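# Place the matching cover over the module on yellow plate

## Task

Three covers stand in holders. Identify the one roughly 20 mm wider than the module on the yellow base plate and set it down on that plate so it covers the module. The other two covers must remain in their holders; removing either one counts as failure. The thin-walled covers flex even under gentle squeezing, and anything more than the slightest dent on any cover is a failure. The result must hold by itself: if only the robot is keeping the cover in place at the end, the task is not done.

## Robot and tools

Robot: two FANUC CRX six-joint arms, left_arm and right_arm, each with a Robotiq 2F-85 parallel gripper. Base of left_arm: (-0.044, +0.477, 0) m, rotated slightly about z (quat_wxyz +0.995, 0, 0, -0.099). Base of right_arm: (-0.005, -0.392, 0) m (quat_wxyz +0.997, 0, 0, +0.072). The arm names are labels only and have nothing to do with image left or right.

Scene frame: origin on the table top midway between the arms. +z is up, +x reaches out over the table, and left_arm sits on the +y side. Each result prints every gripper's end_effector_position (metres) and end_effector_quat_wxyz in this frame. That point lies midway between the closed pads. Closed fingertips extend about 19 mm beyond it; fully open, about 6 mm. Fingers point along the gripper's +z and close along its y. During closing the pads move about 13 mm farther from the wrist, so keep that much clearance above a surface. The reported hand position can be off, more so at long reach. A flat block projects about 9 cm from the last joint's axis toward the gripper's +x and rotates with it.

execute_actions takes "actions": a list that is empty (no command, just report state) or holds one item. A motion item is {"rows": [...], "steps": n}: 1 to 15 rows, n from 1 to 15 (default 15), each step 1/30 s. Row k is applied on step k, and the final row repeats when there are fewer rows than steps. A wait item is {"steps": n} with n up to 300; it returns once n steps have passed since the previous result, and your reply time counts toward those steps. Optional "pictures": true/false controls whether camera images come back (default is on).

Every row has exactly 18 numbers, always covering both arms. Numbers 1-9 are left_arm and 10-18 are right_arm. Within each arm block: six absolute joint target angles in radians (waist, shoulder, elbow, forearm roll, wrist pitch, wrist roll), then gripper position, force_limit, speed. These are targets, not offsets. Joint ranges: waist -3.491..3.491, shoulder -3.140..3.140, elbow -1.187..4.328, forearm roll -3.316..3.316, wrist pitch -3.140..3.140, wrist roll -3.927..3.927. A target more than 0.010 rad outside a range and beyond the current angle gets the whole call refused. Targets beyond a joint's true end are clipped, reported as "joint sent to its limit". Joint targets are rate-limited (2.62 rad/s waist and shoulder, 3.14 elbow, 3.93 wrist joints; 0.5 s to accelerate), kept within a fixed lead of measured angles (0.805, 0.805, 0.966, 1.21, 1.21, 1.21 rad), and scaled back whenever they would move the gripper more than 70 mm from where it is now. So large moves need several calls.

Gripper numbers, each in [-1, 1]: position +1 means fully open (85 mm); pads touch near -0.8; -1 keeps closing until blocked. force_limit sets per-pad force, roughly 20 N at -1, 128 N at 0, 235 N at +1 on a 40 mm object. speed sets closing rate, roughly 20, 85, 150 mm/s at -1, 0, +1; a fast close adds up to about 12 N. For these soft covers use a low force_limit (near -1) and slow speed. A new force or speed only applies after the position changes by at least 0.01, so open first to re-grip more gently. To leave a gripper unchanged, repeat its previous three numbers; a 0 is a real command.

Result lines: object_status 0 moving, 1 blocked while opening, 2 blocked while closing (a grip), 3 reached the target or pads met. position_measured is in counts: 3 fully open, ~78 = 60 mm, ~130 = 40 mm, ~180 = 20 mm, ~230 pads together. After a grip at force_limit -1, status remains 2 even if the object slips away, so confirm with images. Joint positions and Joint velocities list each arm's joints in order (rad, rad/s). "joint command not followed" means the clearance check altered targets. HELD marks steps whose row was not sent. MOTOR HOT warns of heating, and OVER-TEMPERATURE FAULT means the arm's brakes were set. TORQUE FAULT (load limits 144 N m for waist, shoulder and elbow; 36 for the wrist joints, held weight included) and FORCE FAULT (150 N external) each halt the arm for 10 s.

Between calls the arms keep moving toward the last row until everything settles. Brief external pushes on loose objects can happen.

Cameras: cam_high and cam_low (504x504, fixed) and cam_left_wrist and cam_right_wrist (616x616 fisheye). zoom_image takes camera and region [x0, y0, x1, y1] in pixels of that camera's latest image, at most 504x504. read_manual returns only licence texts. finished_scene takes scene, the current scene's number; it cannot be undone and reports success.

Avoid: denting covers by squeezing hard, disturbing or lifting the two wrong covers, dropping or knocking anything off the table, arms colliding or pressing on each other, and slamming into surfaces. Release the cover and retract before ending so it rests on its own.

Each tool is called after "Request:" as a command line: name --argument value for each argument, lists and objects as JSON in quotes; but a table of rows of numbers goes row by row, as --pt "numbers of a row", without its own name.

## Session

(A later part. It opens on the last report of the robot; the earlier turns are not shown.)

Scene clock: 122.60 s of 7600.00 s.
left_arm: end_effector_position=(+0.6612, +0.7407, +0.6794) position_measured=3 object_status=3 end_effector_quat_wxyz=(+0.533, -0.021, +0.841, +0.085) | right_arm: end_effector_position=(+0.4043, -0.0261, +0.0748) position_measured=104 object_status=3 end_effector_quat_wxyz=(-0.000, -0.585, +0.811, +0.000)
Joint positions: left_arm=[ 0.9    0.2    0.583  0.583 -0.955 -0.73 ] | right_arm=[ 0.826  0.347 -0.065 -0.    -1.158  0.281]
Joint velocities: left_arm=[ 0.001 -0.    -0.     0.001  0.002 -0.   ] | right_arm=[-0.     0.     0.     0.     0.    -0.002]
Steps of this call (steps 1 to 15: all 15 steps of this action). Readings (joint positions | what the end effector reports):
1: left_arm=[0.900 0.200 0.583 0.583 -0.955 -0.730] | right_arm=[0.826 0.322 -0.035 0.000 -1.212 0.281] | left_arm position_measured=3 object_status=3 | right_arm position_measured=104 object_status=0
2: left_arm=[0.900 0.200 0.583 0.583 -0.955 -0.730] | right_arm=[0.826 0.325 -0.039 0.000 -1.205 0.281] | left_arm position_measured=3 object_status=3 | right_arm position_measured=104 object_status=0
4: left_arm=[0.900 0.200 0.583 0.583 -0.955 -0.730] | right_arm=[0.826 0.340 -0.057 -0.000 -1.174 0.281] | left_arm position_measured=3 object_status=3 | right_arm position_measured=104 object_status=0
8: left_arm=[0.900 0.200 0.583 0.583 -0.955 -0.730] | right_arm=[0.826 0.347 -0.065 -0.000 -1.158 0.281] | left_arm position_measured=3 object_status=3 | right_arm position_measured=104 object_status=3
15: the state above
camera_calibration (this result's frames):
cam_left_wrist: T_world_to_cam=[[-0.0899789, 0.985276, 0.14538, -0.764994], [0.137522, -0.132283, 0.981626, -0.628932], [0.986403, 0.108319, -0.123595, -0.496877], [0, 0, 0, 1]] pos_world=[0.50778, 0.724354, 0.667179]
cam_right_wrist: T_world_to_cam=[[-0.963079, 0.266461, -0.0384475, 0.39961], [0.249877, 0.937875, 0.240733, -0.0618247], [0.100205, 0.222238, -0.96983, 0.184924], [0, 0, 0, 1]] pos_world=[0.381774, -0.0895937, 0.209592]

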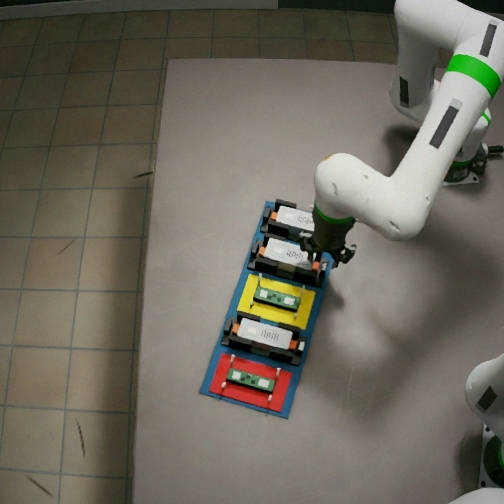

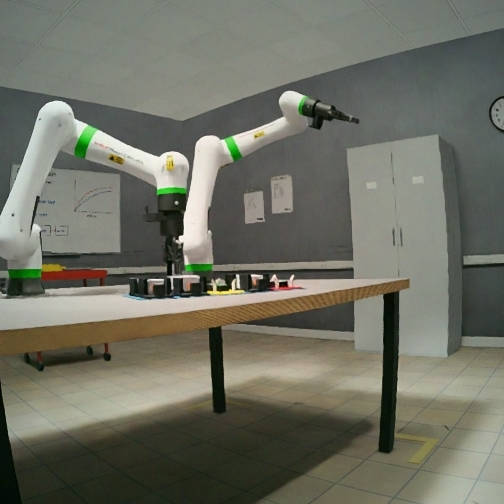

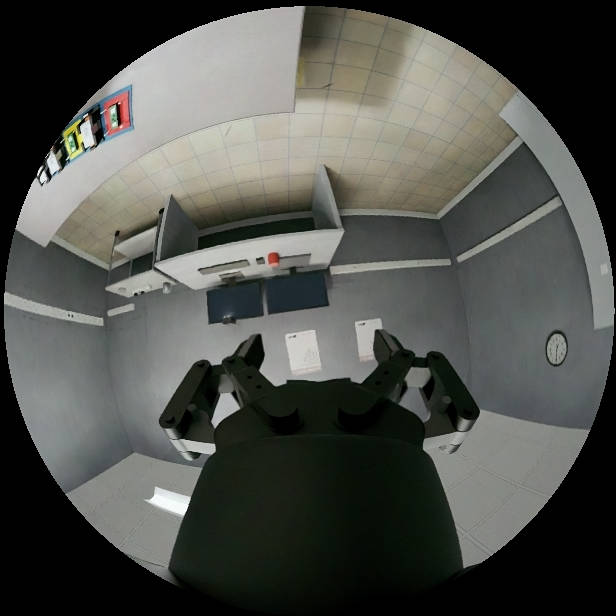

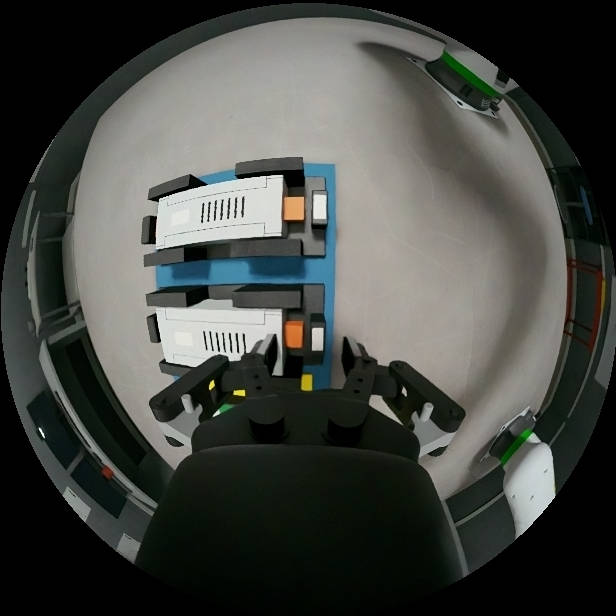

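Request:
execute_actions --actions '[{"rows":[[0.9,0.2,0.583,0.583,-0.955,-0.73,1,0,0,0.8496,0.319,-0.066,0,-1.186,-1.3136,0.2,-1,1]],"steps":15}]' --pictures false

Request:
execute_actions --actions '[{"steps":12}]'

Request:
zoom_image --camera "cam_right_wrist" --region '[150,200,466,516]'

Scene clock: 125.17 s of 7600.00 s.
left_arm: end_effector_position=(+0.6612, +0.7407, +0.6794) position_measured=3 object_status=3 end_effector_quat_wxyz=(+0.533, -0.021, +0.841, +0.085) | right_arm: end_effector_position=(+0.3965, -0.0233, +0.0844) position_measured=104 object_status=3 end_effector_quat_wxyz=(-0.000, -0.190, +0.982, -0.000)
Joint positions: left_arm=[ 0.9    0.2    0.583  0.583 -0.955 -0.73 ] | right_arm=[ 0.841  0.329 -0.066  0.    -1.176 -0.602]
Joint velocities: left_arm=[-0.002  0.    -0.001  0.001 -0.001  0.   ] | right_arm=[ 0.042 -0.05  -0.001 -0.    -0.049 -3.244]
Steps of this call (steps 1 to 15: the robot went on to your last target; steps 16 to 62: nothing new was sent; steps 63 to 77: all 15 steps of this action). Readings (joint positions | what the end effector reports):
63: left_arm=[0.900 0.200 0.583 0.583 -0.955 -0.730] | right_arm=[0.826 0.347 -0.066 -0.000 -1.158 0.281] | left_arm position_measured=3 object_status=3 | right_arm position_measured=104 object_status=3
64: left_arm=[0.900 0.200 0.583 0.583 -0.955 -0.730] | right_arm=[0.826 0.347 -0.066 0.000 -1.158 0.274] | left_arm position_measured=3 object_status=3 | right_arm position_measured=104 object_status=3
66: left_arm=[0.900 0.200 0.583 0.583 -0.955 -0.730] | right_arm=[0.827 0.346 -0.066 0.000 -1.159 0.234] | left_arm position_measured=3 object_status=3 | right_arm position_measured=104 object_status=3
70: left_arm=[0.900 0.200 0.583 0.583 -0.955 -0.730] | right_arm=[0.830 0.342 -0.066 0.000 -1.163 0.049] | left_arm position_measured=3 object_status=3 | right_arm position_measured=104 object_status=3
77: the state above

Scene clock: 125.57 s of 7600.00 s.
left_arm: end_effector_position=(+0.6612, +0.7407, +0.6794) position_measured=3 object_status=3 end_effector_quat_wxyz=(+0.533, -0.021, +0.841, +0.085) | right_arm: end_effector_position=(+0.3921, -0.0219, +0.0896) position_measured=104 object_status=3 end_effector_quat_wxyz=(-0.000, +0.158, +0.988, -0.000)
Joint positions: left_arm=[ 0.9    0.2    0.583  0.583 -0.955 -0.73 ] | right_arm=[ 0.85   0.319 -0.066  0.    -1.186 -1.31 ]
Joint velocities: left_arm=[ 0. -0. -0.  0.  0.  0.] | right_arm=[ 0.001 -0.001  0.    -0.001 -0.001 -0.199]
Steps of this call (steps 1 to 12: the robot went on to your last target). Readings (joint positions | what the end effector reports):
1: left_arm=[0.900 0.200 0.583 0.583 -0.955 -0.730] | right_arm=[0.843 0.327 -0.066 0.000 -1.178 -0.709] | left_arm position_measured=3 object_status=3 | right_arm position_measured=104 object_status=3
2: left_arm=[0.900 0.200 0.583 0.583 -0.955 -0.730] | right_arm=[0.844 0.326 -0.066 0.000 -1.179 -0.807] | left_arm position_measured=3 object_status=3 | right_arm position_measured=104 object_status=3
4: left_arm=[0.900 0.200 0.583 0.583 -0.955 -0.730] | right_arm=[0.846 0.323 -0.066 0.000 -1.182 -0.977] | left_arm position_measured=3 object_status=3 | right_arm position_measured=104 object_status=3
8: left_arm=[0.900 0.200 0.583 0.583 -0.955 -0.730] | right_arm=[0.849 0.320 -0.066 0.000 -1.185 -1.213] | left_arm position_measured=3 object_status=3 | right_arm position_measured=104 object_status=3
12: the state above
camera_calibration (this result's frames):
cam_left_wrist: T_world_to_cam=[[-0.0899792, 0.985276, 0.14538, -0.764994], [0.137523, -0.132283, 0.981626, -0.628932], [0.986403, 0.108319, -0.123595, -0.496877], [0, 0, 0, 1]] pos_world=[0.50778, 0.724354, 0.667179]
cam_right_wrist: T_world_to_cam=[[0.262849, 0.964062, -0.0386524, -0.0780848], [0.93883, -0.24632, 0.240676, -0.362301], [0.222506, -0.0995495, -0.969836, 0.144581], [0, 0, 0, 1]] pos_world=[0.328494, 0.000429446, 0.224399]

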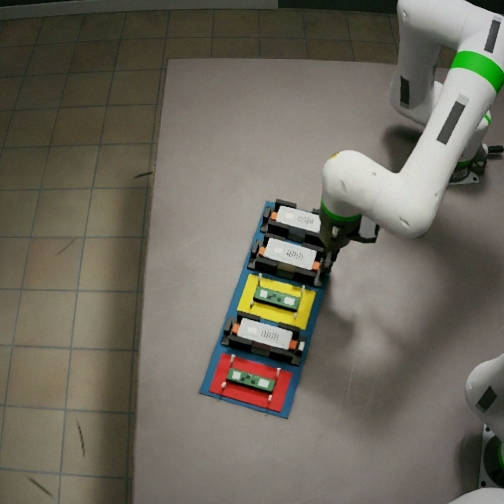

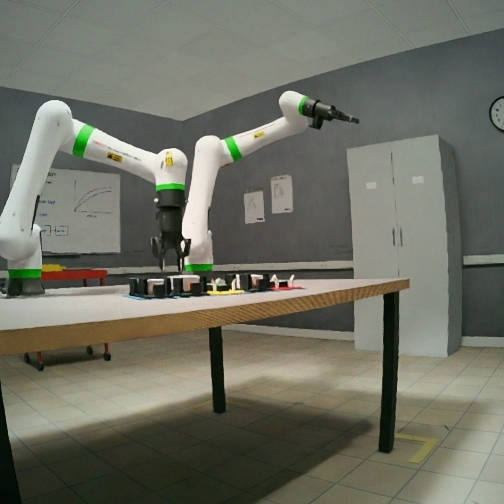

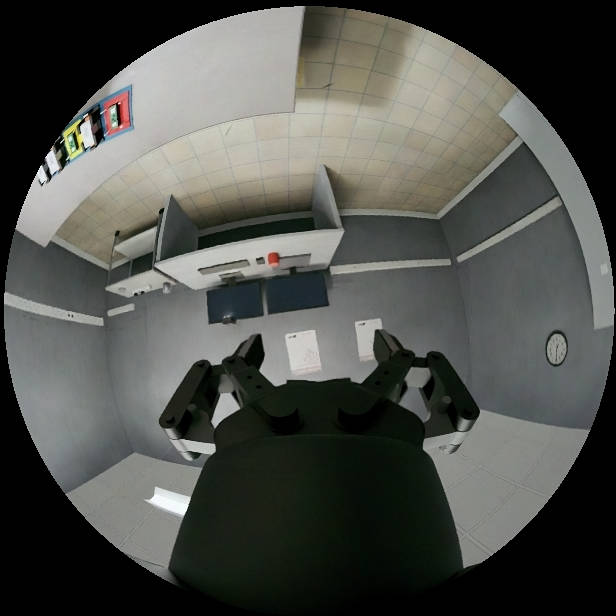

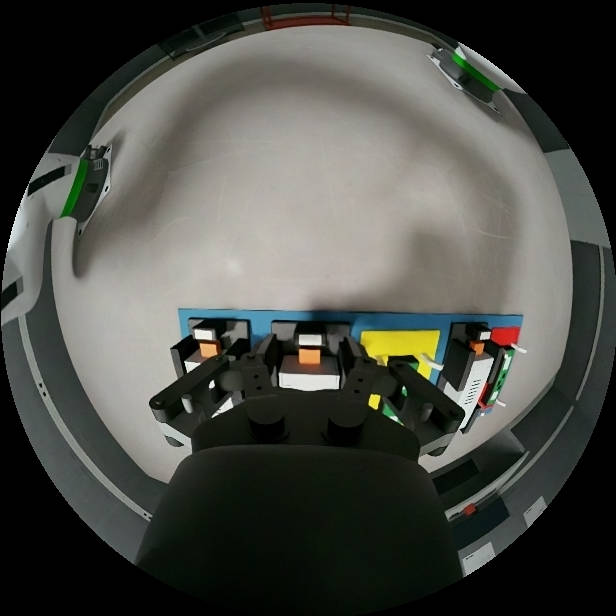

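Region (150, 200, 466, 516) of cam_right_wrist's 616x616 image, scaled by 1.595, with more detail than that image has.

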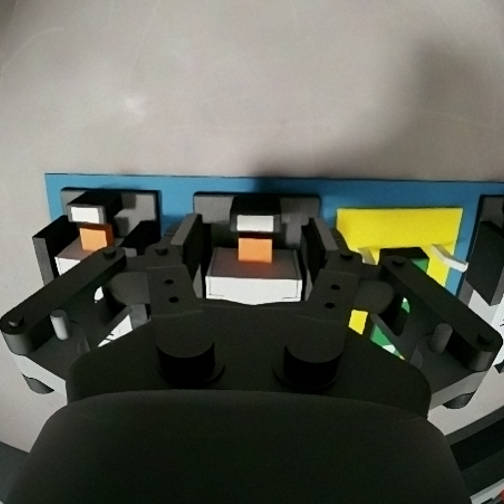

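Request:
execute_actions --actions '[{"rows":[[0.9,0.2,0.583,0.583,-0.955,-0.73,1,0,0,0.8496,0.319,-0.066,0,-1.186,-1.3136,-0.1,-0.5,1]],"steps":10}]' --pictures false

Request:
execute_actions --actions '[{"rows":[[0.9,0.2,0.583,0.583,-0.955,-0.73,1,0,0,0.8496,0.357,-0.1115,0,-1.102,-1.3136,-0.1,-0.5,1]],"steps":15}]' --pictures false

Request:
execute_actions --actions '[{"rows":[[0.9,0.2,0.583,0.583,-0.955,-0.73,1,0,0,0.8496,0.357,-0.1115,0,-1.102,-1.3136,-1,-0.5,0]],"steps":12}]'

Request:
zoom_image --camera "cam_right_wrist" --region '[150,200,466,516]'

Scene clock: 127.10 s of 7600.00 s.
left_arm: end_effector_position=(+0.6612, +0.7407, +0.6794) position_measured=3 object_status=3 end_effector_quat_wxyz=(+0.533, -0.021, +0.841, +0.085) | right_arm: end_effector_position=(+0.3921, -0.0219, +0.0896) position_measured=141 object_status=0 end_effector_quat_wxyz=(-0.000, +0.160, +0.987, -0.000)
Joint positions: left_arm=[ 0.9    0.2    0.583  0.583 -0.955 -0.73 ] | right_arm=[ 0.85   0.319 -0.066  0.    -1.186 -1.314]
Joint velocities: left_arm=[-0.001  0.    -0.     0.    -0.001  0.   ] | right_arm=[ 0.001  0.     0.    -0.001 -0.    -0.   ]
Steps of this call (steps 1 to 30: the robot went on to your last target; steps 31 to 36: nothing new was sent; steps 37 to 46: all 10 steps of this action). Readings (joint positions | what the end effector reports):
37: left_arm=[0.900 0.200 0.583 0.583 -0.955 -0.730] | right_arm=[0.850 0.319 -0.066 0.000 -1.186 -1.314] | left_arm position_measured=3 object_status=3 | right_arm position_measured=104 object_status=0
38: left_arm=[0.900 0.200 0.583 0.583 -0.955 -0.730] | right_arm=[0.850 0.319 -0.066 0.000 -1.186 -1.314] | left_arm position_measured=3 object_status=3 | right_arm position_measured=106 object_status=0
40: left_arm=[0.900 0.200 0.583 0.583 -0.955 -0.730] | right_arm=[0.850 0.319 -0.066 0.000 -1.186 -1.314] | left_arm position_measured=3 object_status=3 | right_arm position_measured=124 object_status=0
44: left_arm=[0.900 0.200 0.583 0.583 -0.955 -0.730] | right_arm=[0.850 0.319 -0.066 0.000 -1.186 -1.314] | left_arm position_measured=3 object_status=3 | right_arm position_measured=140 object_status=0
46: the state above

Scene clock: 127.60 s of 7600.00 s.
left_arm: end_effector_position=(+0.6612, +0.7407, +0.6794) position_measured=3 object_status=3 end_effector_quat_wxyz=(+0.533, -0.021, +0.841, +0.085) | right_arm: end_effector_position=(+0.3921, -0.0219, +0.0518) position_measured=141 object_status=3 end_effector_quat_wxyz=(+0.000, +0.160, +0.987, +0.000)
Joint positions: left_arm=[ 0.9    0.2    0.583  0.583 -0.955 -0.73 ] | right_arm=[ 0.85   0.357 -0.111  0.    -1.102 -1.314]
Joint velocities: left_arm=[ 0.     0.001 -0.001 -0.     0.    -0.   ] | right_arm=[ 0.    -0.     0.     0.    -0.001 -0.   ]
Steps of this call (steps 1 to 15: all 15 steps of this action). Readings (joint positions | what the end effector reports):
1: left_arm=[0.900 0.200 0.583 0.583 -0.955 -0.730] | right_arm=[0.850 0.319 -0.066 0.000 -1.185 -1.314] | left_arm position_measured=3 object_status=3 | right_arm position_measured=141 object_status=0
2: left_arm=[0.900 0.200 0.583 0.583 -0.955 -0.730] | right_arm=[0.850 0.322 -0.070 0.000 -1.178 -1.314] | left_arm position_measured=3 object_status=3 | right_arm position_measured=141 object_status=0
4: left_arm=[0.900 0.200 0.583 0.583 -0.955 -0.730] | right_arm=[0.850 0.339 -0.091 0.000 -1.140 -1.314] | left_arm position_measured=3 object_status=3 | right_arm position_measured=141 object_status=0
8: left_arm=[0.900 0.200 0.583 0.583 -0.955 -0.730] | right_arm=[0.850 0.357 -0.111 0.000 -1.103 -1.314] | left_arm position_measured=3 object_status=3 | right_arm position_measured=141 object_status=3
15: the state above

Scene clock: 128.00 s of 7600.00 s.
left_arm: end_effector_position=(+0.6612, +0.7407, +0.6794) position_measured=3 object_status=3 end_effector_quat_wxyz=(+0.533, -0.021, +0.841, +0.085) | right_arm: end_effector_position=(+0.3921, -0.0219, +0.0518) position_measured=160 object_status=2 end_effector_quat_wxyz=(+0.000, +0.160, +0.987, +0.000)
Joint positions: left_arm=[ 0.9    0.2    0.583  0.583 -0.955 -0.73 ] | right_arm=[ 0.85   0.357 -0.111  0.    -1.102 -1.314]
Joint velocities: left_arm=[-0.001  0.     0.002 -0.001 -0.001 -0.   ] | right_arm=[-0.001  0.     0.    -0.     0.     0.002]
Steps of this call (steps 1 to 12: all 12 steps of this action). Readings (joint positions | what the end effector reports):
1: left_arm=[0.900 0.200 0.583 0.583 -0.955 -0.730] | right_arm=[0.850 0.357 -0.111 0.000 -1.102 -1.314] | left_arm position_measured=3 object_status=3 | right_arm position_measured=141 object_status=0
2: left_arm=[0.900 0.200 0.583 0.583 -0.955 -0.730] | right_arm=[0.850 0.357 -0.111 0.000 -1.102 -1.314] | left_arm position_measured=3 object_status=3 | right_arm position_measured=143 object_status=0
4: left_arm=[0.900 0.200 0.583 0.583 -0.955 -0.730] | right_arm=[0.850 0.357 -0.111 0.000 -1.102 -1.314] | left_arm position_measured=3 object_status=3 | right_arm position_measured=153 object_status=0
8: left_arm=[0.900 0.200 0.583 0.583 -0.955 -0.730] | right_arm=[0.850 0.357 -0.111 0.000 -1.102 -1.314] | left_arm position_measured=3 object_status=3 | right_arm position_measured=160 object_status=0
12: the state above
camera_calibration (this result's frames):
cam_left_wrist: T_world_to_cam=[[-0.089979, 0.985276, 0.14538, -0.764994], [0.137523, -0.132283, 0.981626, -0.628932], [0.986403, 0.108319, -0.123595, -0.496877], [0, 0, 0, 1]] pos_world=[0.50778, 0.724354, 0.667179]
cam_right_wrist: T_world_to_cam=[[0.266655, 0.963037, -0.0381416, -0.0810997], [0.937779, -0.250122, 0.240851, -0.352872], [0.222408, -0.0999924, -0.969812, 0.107942], [0, 0, 0, 1]] pos_world=[0.328534, 0.000634321, 0.18658]

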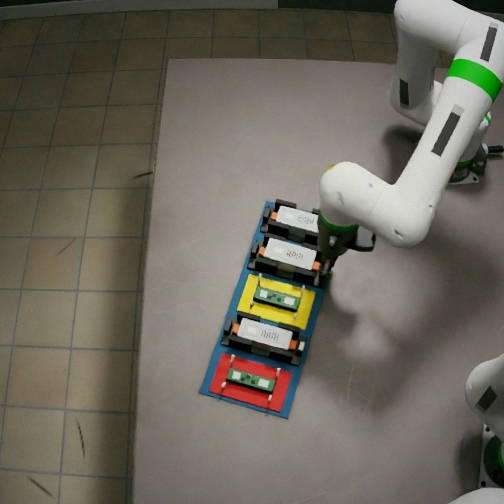

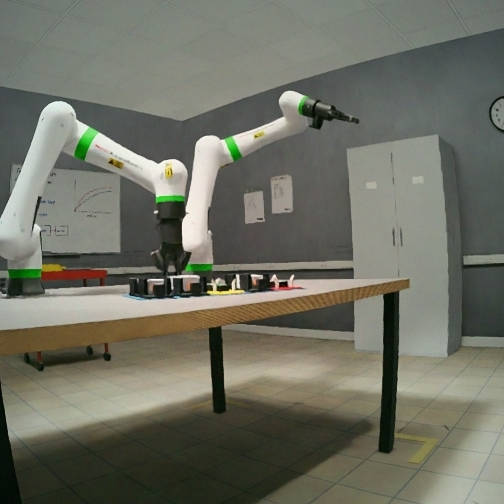

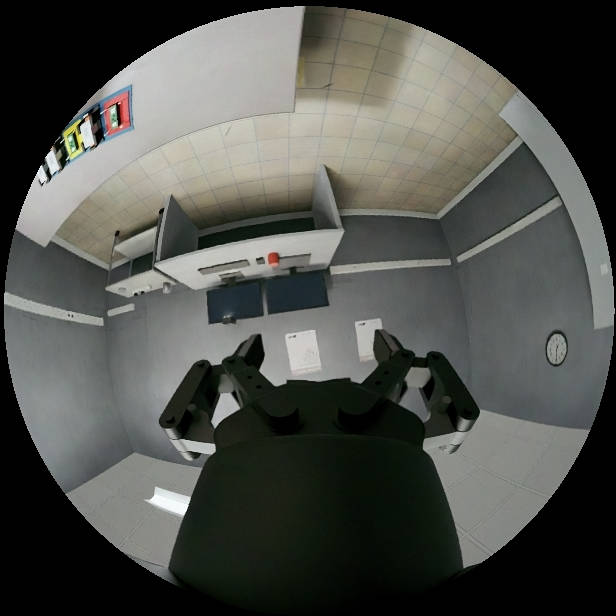

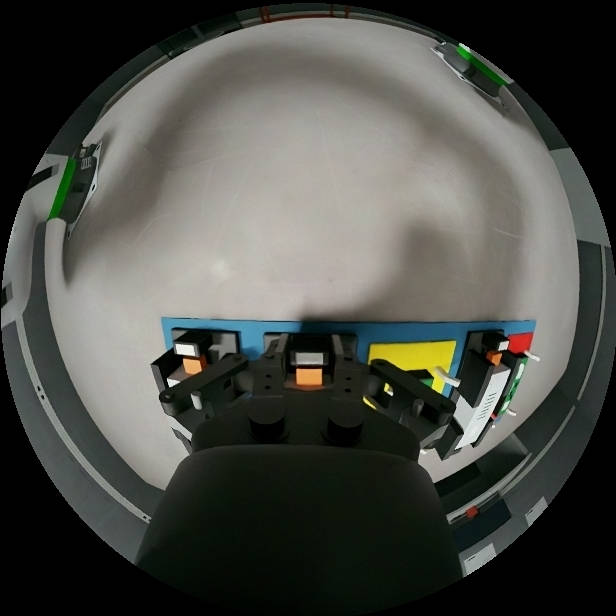

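Region (150, 200, 466, 516) of cam_right_wrist's 616x616 image, scaled by 1.595, with more detail than that image has.

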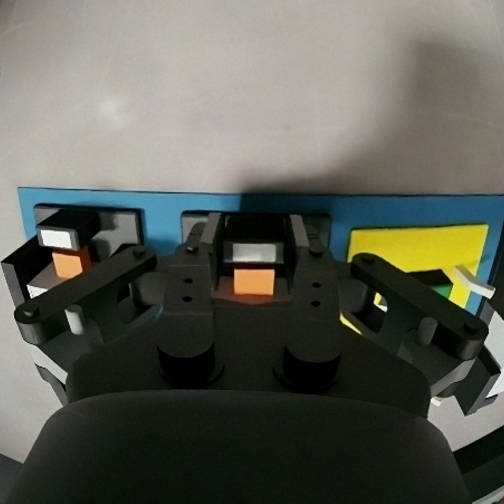

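Request:
execute_actions --actions '[{"rows":[[0.9,0.2,0.583,0.583,-0.955,-0.73,1,0,0,0.8606,0.3506,-0.1203,0,-1.0999,-1.3246,-1,-0.5,0]],"steps":12}]'

Request:
execute_actions --actions '[{"rows":[[0.9,0.2,0.583,0.583,-0.955,-0.73,1,0,0,0.8496,0.357,-0.1115,0,-1.102,-1.3136,-1,-0.5,0]],"steps":10}]' --pictures false

Request:
zoom_image --camera "cam_right_wrist" --region '[150,200,466,516]'

Scene clock: 129.30 s of 7600.00 s.
left_arm: end_effector_position=(+0.6612, +0.7407, +0.6794) position_measured=3 object_status=3 end_effector_quat_wxyz=(+0.533, -0.021, +0.841, +0.085) | right_arm: end_effector_position=(+0.3864, -0.0201, +0.0517) position_measured=160 object_status=2 end_effector_quat_wxyz=(-0.000, +0.160, +0.987, -0.000)
Joint positions: left_arm=[ 0.9    0.2    0.583  0.583 -0.955 -0.73 ] | right_arm=[ 0.861  0.351 -0.12  -0.    -1.1   -1.325]
Joint velocities: left_arm=[-0.001  0.     0.     0.001 -0.002 -0.   ] | right_arm=[ 0.    -0.    -0.    -0.     0.     0.001]
Steps of this call (steps 1 to 15: the robot went on to your last target; steps 16 to 27: nothing new was sent; steps 28 to 39: all 12 steps of this action). Readings (joint positions | what the end effector reports):
28: left_arm=[0.900 0.200 0.583 0.583 -0.955 -0.730] | right_arm=[0.850 0.357 -0.112 0.000 -1.102 -1.314] | left_arm position_measured=3 object_status=3 | right_arm position_measured=160 object_status=2
29: left_arm=[0.900 0.200 0.583 0.583 -0.955 -0.730] | right_arm=[0.853 0.355 -0.115 0.001 -1.101 -1.318] | left_arm position_measured=3 object_status=3 | right_arm position_measured=160 object_status=2
31: left_arm=[0.900 0.200 0.583 0.583 -0.955 -0.730] | right_arm=[0.859 0.352 -0.119 0.000 -1.100 -1.323] | left_arm position_measured=3 object_status=3 | right_arm position_measured=160 object_status=2
35: left_arm=[0.900 0.200 0.583 0.583 -0.955 -0.730] | right_arm=[0.860 0.351 -0.120 0.000 -1.100 -1.325] | left_arm position_measured=3 object_status=3 | right_arm position_measured=160 object_status=2
39: the state above
camera_calibration (this result's frames):
cam_left_wrist: T_world_to_cam=[[-0.089979, 0.985276, 0.14538, -0.764994], [0.137523, -0.132283, 0.981626, -0.628932], [0.986403, 0.108319, -0.123595, -0.496877], [0, 0, 0, 1]] pos_world=[0.50778, 0.724354, 0.667179]
cam_right_wrist: T_world_to_cam=[[0.266715, 0.963004, -0.0385582, -0.0812628], [0.937824, -0.250104, 0.240697, -0.347059], [0.222148, -0.100358, -0.969834, 0.109397], [0, 0, 0, 1]] pos_world=[0.322852, 0.00243437, 0.1865]

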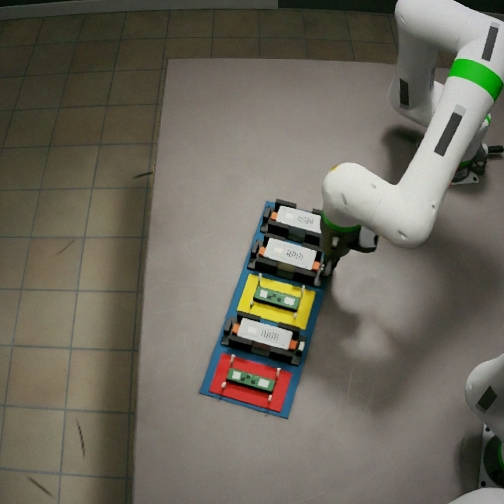

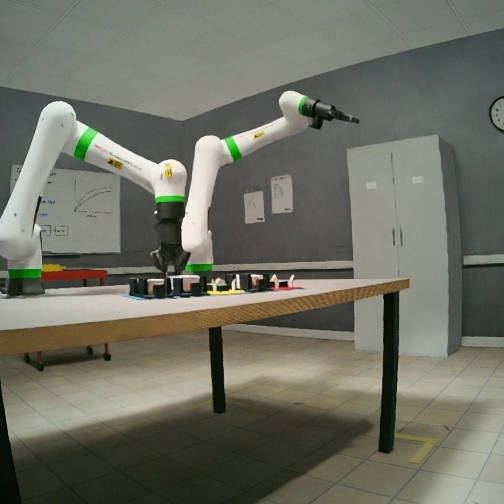

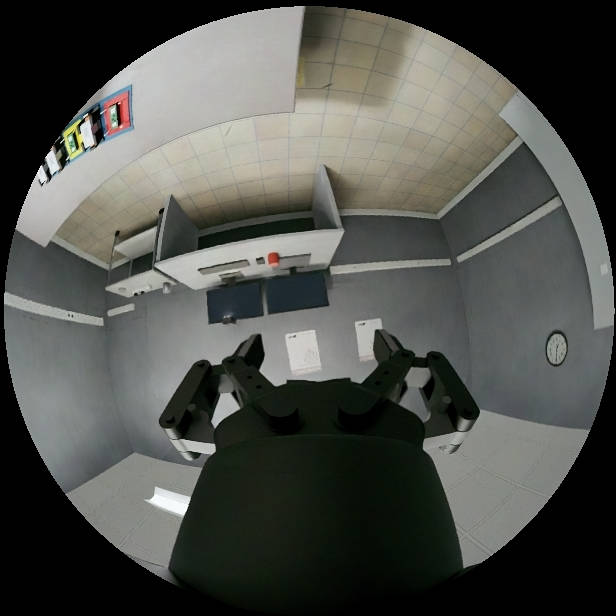

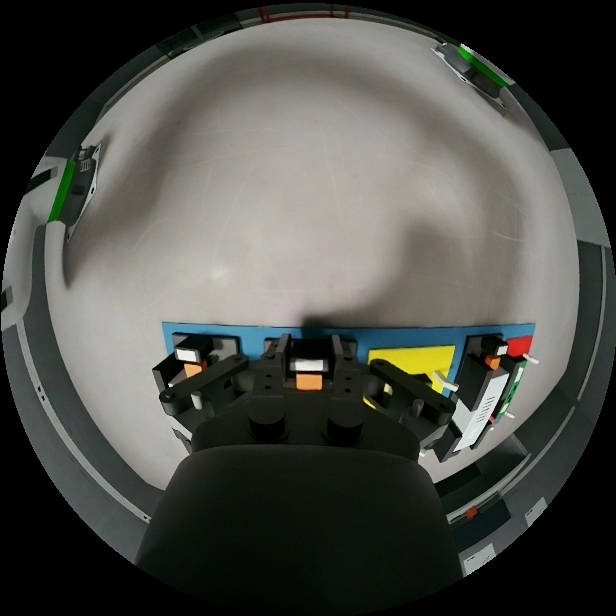

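Scene clock: 129.63 s of 7600.00 s.
left_arm: end_effector_position=(+0.6612, +0.7407, +0.6794) position_measured=3 object_status=3 end_effector_quat_wxyz=(+0.533, -0.021, +0.841, +0.085) | right_arm: end_effector_position=(+0.3919, -0.0218, +0.0518) position_measured=160 object_status=2 end_effector_quat_wxyz=(-0.000, +0.160, +0.987, +0.000)
Joint positions: left_arm=[ 0.9    0.2    0.583  0.583 -0.955 -0.73 ] | right_arm=[ 0.85   0.357 -0.112 -0.    -1.102 -1.314]
Joint velocities: left_arm=[ 0.001  0.     0.001  0.001 -0.    -0.   ] | right_arm=[-0.002  0.001  0.001  0.003 -0.     0.001]
Steps of this call (steps 1 to 10: all 10 steps of this action). Readings (joint positions | what the end effector reports):
1: left_arm=[0.900 0.200 0.583 0.583 -0.955 -0.730] | right_arm=[0.860 0.351 -0.120 -0.000 -1.100 -1.325] | left_arm position_measured=3 object_status=3 | right_arm position_measured=160 object_status=2
2: left_arm=[0.900 0.200 0.583 0.583 -0.955 -0.730] | right_arm=[0.857 0.352 -0.118 -0.001 -1.101 -1.322] | left_arm position_measured=3 object_status=3 | right_arm position_measured=160 object_status=2
4: left_arm=[0.900 0.200 0.583 0.583 -0.955 -0.730] | right_arm=[0.852 0.356 -0.113 -0.002 -1.102 -1.315] | left_arm position_measured=3 object_status=3 | right_arm position_measured=160 object_status=2
8: left_arm=[0.900 0.200 0.583 0.583 -0.955 -0.730] | right_arm=[0.850 0.357 -0.112 -0.001 -1.102 -1.314] | left_arm position_measured=3 object_status=3 | right_arm position_measured=160 object_status=2
10: the state above

Region (150, 200, 466, 516) of cam_right_wrist's 616x616 image, scaled by 1.595, with more detail than that image has.

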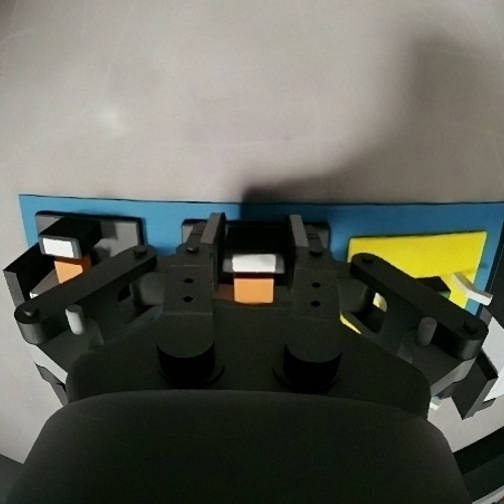

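Request:
execute_actions --actions '[{"rows":[[0.9,0.2,0.583,0.583,-0.955,-0.73,1,0,0,0.8496,0.357,-0.1115,0,-1.102,-1.3136,0.5,-0.72,1],[0.9,0.2,0.583,0.583,-0.955,-0.73,1,0,0,0.8496,0.357,-0.1115,0,-1.102,-1.3136,0.5,-0.72,1],[0.9,0.2,0.583,0.583,-0.955,-0.73,1,0,0,0.8496,0.357,-0.1115,0,-1.102,-1.3136,0.5,-0.72,1],[0.9,0.2,0.583,0.583,-0.955,-0.73,1,0,0,0.8496,0.357,-0.1115,0,-1.102,-1.3136,0.5,-0.72,1],[0.9,0.2,0.583,0.583,-0.955,-0.73,1,0,0,0.8496,0.307,-0.05,0,-1.21,-1.3136,0.5,-0.72,1]],"steps":15}]' --pictures false

Request:
execute_actions --actions '[{"rows":[[0.9,0.2,0.583,0.583,-0.955,-0.73,1,0,0,0.681,0.4238,0.1512,0,-1.2982,-1.145,0.5,-0.72,1]],"steps":15}]' --pictures false

Request:
execute_actions --actions '[{"rows":[[0.9,0.2,0.583,0.583,-0.955,-0.73,1,0,0,0.681,0.492,0.0514,0,-1.130,-1.145,0.5,-0.72,1]],"steps":15}]' --pictures false

Request:
execute_actions --actions '[{"rows":[[0.9,0.2,0.583,0.583,-0.955,-0.73,1,0,0,0.681,0.492,0.0514,0,-1.130,-1.145,-1,-0.72,-0.6]],"steps":15}]' --pictures false

Request:
execute_actions --actions '[{"rows":[[0.9,0.2,0.583,0.583,-0.955,-0.73,1,0,0,0.6756,0.4973,0.0584,0,-1.1317,-1.1396,-1,-0.72,-0.6]],"steps":10}]' --pictures false

Request:
execute_actions --actions '[{"rows":[[0.9,0.2,0.583,0.583,-0.955,-0.73,1,0,0,0.6756,0.4873,0.0704,0,-1.1537,-1.1396,-1,-0.72,-0.6]],"steps":12}]'

Request:
zoom_image --camera "cam_low" --region '[110,220,270,320]'

Scene clock: 138.17 s of 7600.00 s.
left_arm: end_effector_position=(+0.6612, +0.7407, +0.6794) position_measured=3 object_status=3 end_effector_quat_wxyz=(+0.533, -0.021, +0.841, +0.085) | right_arm: end_effector_position=(+0.3926, -0.0211, +0.1024) position_measured=66 object_status=0 end_effector_quat_wxyz=(+0.001, +0.160, +0.987, +0.002)
Joint positions: left_arm=[ 0.9    0.2    0.583  0.583 -0.955 -0.73 ] | right_arm=[ 0.85   0.307 -0.05   0.    -1.21  -1.314]
Joint velocities: left_arm=[ 0.     0.001 -0.    -0.001  0.001  0.   ] | right_arm=[ 0.     0.     0.002  0.    -0.003 -0.   ]
Steps of this call (steps 1 to 15: the robot went on to your last target; steps 16 to 90: nothing new was sent; then 5.03 s passed at rest; steps 91 to 105: all 15 steps of this action). Readings (joint positions | what the end effector reports):
91: left_arm=[0.900 0.200 0.583 0.583 -0.955 -0.730] | right_arm=[0.850 0.357 -0.111 0.000 -1.102 -1.314] | left_arm position_measured=3 object_status=3 | right_arm position_measured=160 object_status=0
92: left_arm=[0.900 0.200 0.583 0.583 -0.955 -0.730] | right_arm=[0.849 0.357 -0.111 0.002 -1.101 -1.314] | left_arm position_measured=3 object_status=3 | right_arm position_measured=158 object_status=0
94: left_arm=[0.900 0.200 0.583 0.583 -0.955 -0.730] | right_arm=[0.849 0.357 -0.111 0.001 -1.102 -1.314] | left_arm position_measured=3 object_status=3 | right_arm position_measured=140 object_status=0
98: left_arm=[0.900 0.200 0.583 0.583 -0.955 -0.730] | right_arm=[0.849 0.335 -0.084 0.000 -1.150 -1.314] | left_arm position_measured=3 object_status=3 | right_arm position_measured=89 object_status=0
105: the state above

Scene clock: 138.67 s of 7600.00 s.
left_arm: end_effector_position=(+0.6612, +0.7407, +0.6794) position_measured=3 object_status=3 end_effector_quat_wxyz=(+0.533, -0.021, +0.841, +0.085) | right_arm: end_effector_position=(+0.4863, -0.0527, +0.1198) position_measured=66 object_status=3 end_effector_quat_wxyz=(+0.000, +0.159, +0.987, -0.000)
Joint positions: left_arm=[ 0.9    0.2    0.583  0.583 -0.955 -0.73 ] | right_arm=[ 0.681  0.424  0.151  0.    -1.298 -1.145]
Joint velocities: left_arm=[ 0.    -0.     0.001  0.     0.     0.   ] | right_arm=[-0.     0.     0.002  0.001 -0.001  0.002]
Steps of this call (steps 1 to 15: all 15 steps of this action). Readings (joint positions | what the end effector reports):
1: left_arm=[0.900 0.200 0.583 0.583 -0.955 -0.730] | right_arm=[0.849 0.307 -0.049 0.000 -1.210 -1.313] | left_arm position_measured=3 object_status=3 | right_arm position_measured=66 object_status=0
2: left_arm=[0.900 0.200 0.583 0.583 -0.955 -0.730] | right_arm=[0.845 0.311 -0.044 -0.000 -1.213 -1.308] | left_arm position_measured=3 object_status=3 | right_arm position_measured=66 object_status=0
4: left_arm=[0.900 0.200 0.583 0.583 -0.955 -0.730] | right_arm=[0.818 0.329 -0.012 -0.000 -1.227 -1.282] | left_arm position_measured=3 object_status=3 | right_arm position_measured=66 object_status=0
8: left_arm=[0.900 0.200 0.583 0.583 -0.955 -0.730] | right_arm=[0.722 0.396 0.102 -0.000 -1.277 -1.186] | left_arm position_measured=3 object_status=3 | right_arm position_measured=66 object_status=3
15: the state above

Scene clock: 139.17 s of 7600.00 s.
left_arm: end_effector_position=(+0.6612, +0.7407, +0.6794) position_measured=3 object_status=3 end_effector_quat_wxyz=(+0.533, -0.021, +0.841, +0.085) | right_arm: end_effector_position=(+0.4864, -0.0529, +0.0398) position_measured=66 object_status=3 end_effector_quat_wxyz=(+0.000, +0.160, +0.987, +0.000)
Joint positions: left_arm=[ 0.9    0.2    0.583  0.583 -0.955 -0.73 ] | right_arm=[ 0.681  0.492  0.051 -0.    -1.13  -1.145]
Joint velocities: left_arm=[-0.    -0.    -0.     0.001 -0.002  0.   ] | right_arm=[ 0.001 -0.001 -0.     0.001  0.     0.   ]
Steps of this call (steps 1 to 15: all 15 steps of this action). Readings (joint positions | what the end effector reports):
1: left_arm=[0.900 0.200 0.583 0.583 -0.955 -0.730] | right_arm=[0.681 0.424 0.151 0.000 -1.298 -1.145] | left_arm position_measured=3 object_status=3 | right_arm position_measured=66 object_status=3
2: left_arm=[0.900 0.200 0.583 0.583 -0.955 -0.730] | right_arm=[0.681 0.426 0.147 0.000 -1.290 -1.145] | left_arm position_measured=3 object_status=3 | right_arm position_measured=66 object_status=3
4: left_arm=[0.900 0.200 0.583 0.583 -0.955 -0.730] | right_arm=[0.681 0.443 0.122 0.000 -1.250 -1.145] | left_arm position_measured=3 object_status=3 | right_arm position_measured=66 object_status=3
8: left_arm=[0.900 0.200 0.583 0.583 -0.955 -0.730] | right_arm=[0.681 0.488 0.059 -0.000 -1.143 -1.145] | left_arm position_measured=3 object_status=3 | right_arm position_measured=66 object_status=3
15: the state above

Scene clock: 139.67 s of 7600.00 s.
left_arm: end_effector_position=(+0.6612, +0.7407, +0.6794) position_measured=3 object_status=3 end_effector_quat_wxyz=(+0.533, -0.021, +0.841, +0.085) | right_arm: end_effector_position=(+0.4865, -0.0528, +0.0399) position_measured=106 object_status=0 end_effector_quat_wxyz=(+0.000, +0.160, +0.987, +0.000)
Joint positions: left_arm=[ 0.9    0.2    0.583  0.583 -0.955 -0.73 ] | right_arm=[ 0.681  0.492  0.051  0.    -1.13  -1.145]
Joint velocities: left_arm=[-0.  0.  0.  0. -0.  0.] | right_arm=[ 0.001  0.    -0.     0.     0.     0.001]
Steps of this call (steps 1 to 15: all 15 steps of this action). Readings (joint positions | what the end effector reports):
1: left_arm=[0.900 0.200 0.583 0.583 -0.955 -0.730] | right_arm=[0.681 0.492 0.051 -0.000 -1.130 -1.145] | left_arm position_measured=3 object_status=3 | right_arm position_measured=66 object_status=0
2: left_arm=[0.900 0.200 0.583 0.583 -0.955 -0.730] | right_arm=[0.681 0.492 0.051 -0.000 -1.130 -1.145] | left_arm position_measured=3 object_status=3 | right_arm position_measured=67 object_status=0
4: left_arm=[0.900 0.200 0.583 0.583 -0.955 -0.730] | right_arm=[0.681 0.492 0.051 -0.000 -1.130 -1.145] | left_arm position_measured=3 object_status=3 | right_arm position_measured=73 object_status=0
8: left_arm=[0.900 0.200 0.583 0.583 -0.955 -0.730] | right_arm=[0.681 0.492 0.051 -0.000 -1.130 -1.145] | left_arm position_measured=3 object_status=3 | right_arm position_measured=88 object_status=0
15: the state above

Scene clock: 140.00 s of 7600.00 s.
left_arm: end_effector_position=(+0.6612, +0.7407, +0.6794) position_measured=3 object_status=3 end_effector_quat_wxyz=(+0.533, -0.021, +0.841, +0.085) | right_arm: end_effector_position=(+0.4897, -0.0539, +0.0394) position_measured=106 object_status=2 end_effector_quat_wxyz=(-0.000, +0.160, +0.987, +0.000)
Joint positions: left_arm=[ 0.9    0.2    0.583  0.583 -0.955 -0.73 ] | right_arm=[ 0.676  0.497  0.058 -0.    -1.132 -1.14 ]
Joint velocities: left_arm=[ 0.002 -0.     0.     0.    -0.     0.001] | right_arm=[-0.001  0.     0.     0.001 -0.     0.001]
Steps of this call (steps 1 to 10: all 10 steps of this action). Readings (joint positions | what the end effector reports):
1: left_arm=[0.900 0.200 0.583 0.583 -0.955 -0.730] | right_arm=[0.681 0.492 0.052 0.000 -1.130 -1.144] | left_arm position_measured=3 object_status=3 | right_arm position_measured=106 object_status=0
2: left_arm=[0.900 0.200 0.583 0.583 -0.955 -0.730] | right_arm=[0.679 0.494 0.054 0.000 -1.131 -1.142] | left_arm position_measured=3 object_status=3 | right_arm position_measured=106 object_status=0
4: left_arm=[0.900 0.200 0.583 0.583 -0.955 -0.730] | right_arm=[0.676 0.497 0.057 -0.000 -1.132 -1.140] | left_arm position_measured=3 object_status=3 | right_arm position_measured=106 object_status=0
8: left_arm=[0.900 0.200 0.583 0.583 -0.955 -0.730] | right_arm=[0.676 0.497 0.058 -0.000 -1.132 -1.140] | left_arm position_measured=3 object_status=3 | right_arm position_measured=106 object_status=0
10: the state above

Scene clock: 140.40 s of 7600.00 s.
left_arm: end_effector_position=(+0.6612, +0.7407, +0.6794) position_measured=3 object_status=3 end_effector_quat_wxyz=(+0.533, -0.021, +0.841, +0.085) | right_arm: end_effector_position=(+0.4900, -0.0538, +0.0499) position_measured=106 object_status=2 end_effector_quat_wxyz=(+0.000, +0.160, +0.987, +0.000)
Joint positions: left_arm=[ 0.9    0.2    0.583  0.583 -0.955 -0.73 ] | right_arm=[ 0.675  0.487  0.07  -0.    -1.154 -1.14 ]
Joint velocities: left_arm=[ 0.001  0.     0.     0.     0.    -0.   ] | right_arm=[ 0.    -0.001  0.     0.     0.    -0.001]
Steps of this call (steps 1 to 12: all 12 steps of this action). Readings (joint positions | what the end effector reports):
1: left_arm=[0.900 0.200 0.583 0.583 -0.955 -0.730] | right_arm=[0.676 0.497 0.059 -0.000 -1.133 -1.140] | left_arm position_measured=3 object_status=3 | right_arm position_measured=106 object_status=2
2: left_arm=[0.900 0.200 0.583 0.583 -0.955 -0.730] | right_arm=[0.676 0.495 0.062 -0.000 -1.139 -1.140] | left_arm position_measured=3 object_status=3 | right_arm position_measured=106 object_status=2
4: left_arm=[0.900 0.200 0.583 0.583 -0.955 -0.730] | right_arm=[0.675 0.489 0.069 -0.000 -1.151 -1.140] | left_arm position_measured=3 object_status=3 | right_arm position_measured=106 object_status=2
8: left_arm=[0.900 0.200 0.583 0.583 -0.955 -0.730] | right_arm=[0.675 0.488 0.070 -0.000 -1.154 -1.140] | left_arm position_measured=3 object_status=3 | right_arm position_measured=106 object_status=2
12: the state above
camera_calibration (this result's frames):
cam_left_wrist: T_world_to_cam=[[-0.0899791, 0.985276, 0.14538, -0.764994], [0.137523, -0.132283, 0.981626, -0.628932], [0.986403, 0.108319, -0.123595, -0.496877], [0, 0, 0, 1]] pos_world=[0.50778, 0.724354, 0.667179]
cam_right_wrist: T_world_to_cam=[[0.266796, 0.962987, -0.038411, -0.0766405], [0.937782, -0.25021, 0.240747, -0.452189], [0.222226, -0.100252, -0.969827, 0.0811806], [0, 0, 0, 1]] pos_world=[0.426462, -0.0311999, 0.184651]

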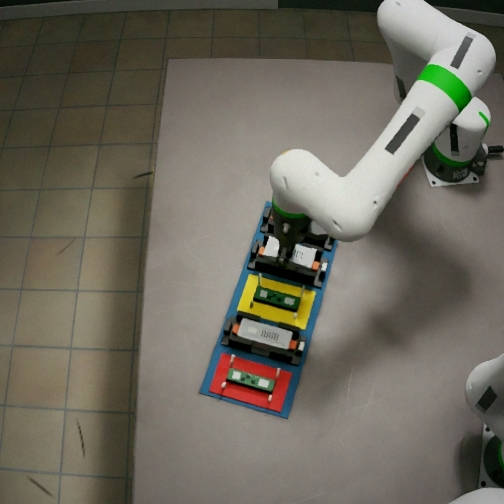

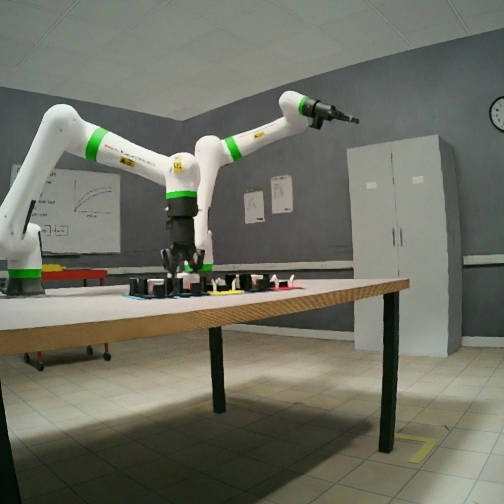

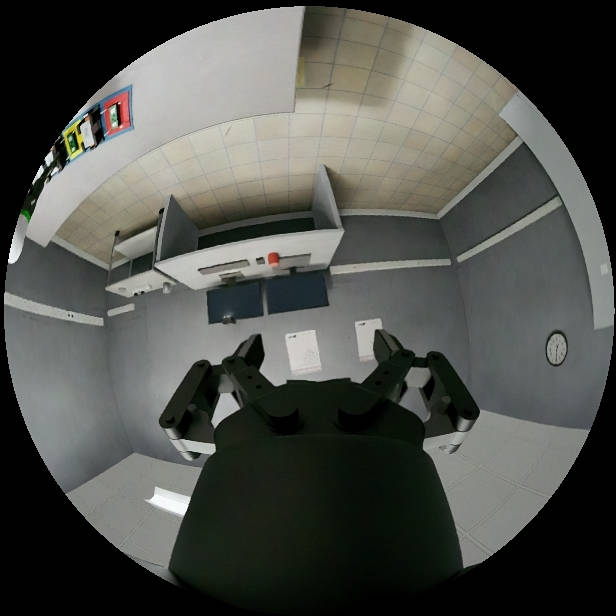

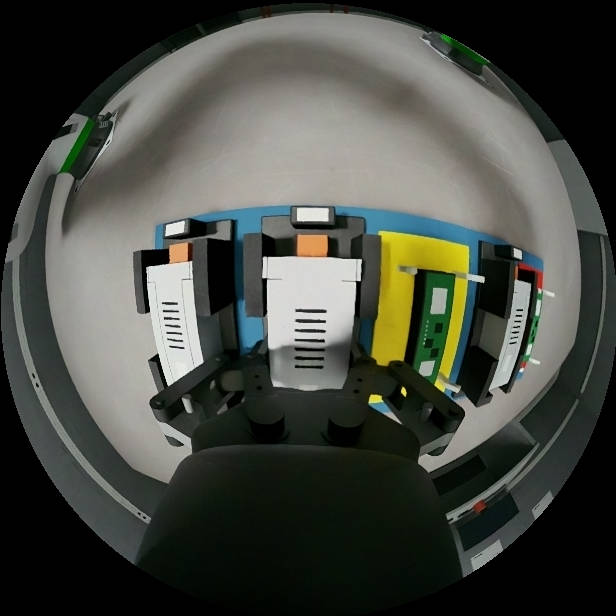

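Region (110, 220, 270, 320) of cam_low's 504x504 image, scaled by 3.150, with more detail than that image has; it fills the top 315 rows of this view, and the rest is white.

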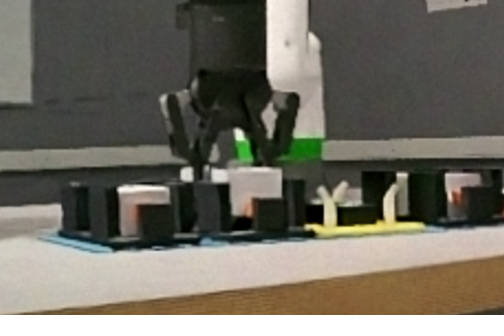

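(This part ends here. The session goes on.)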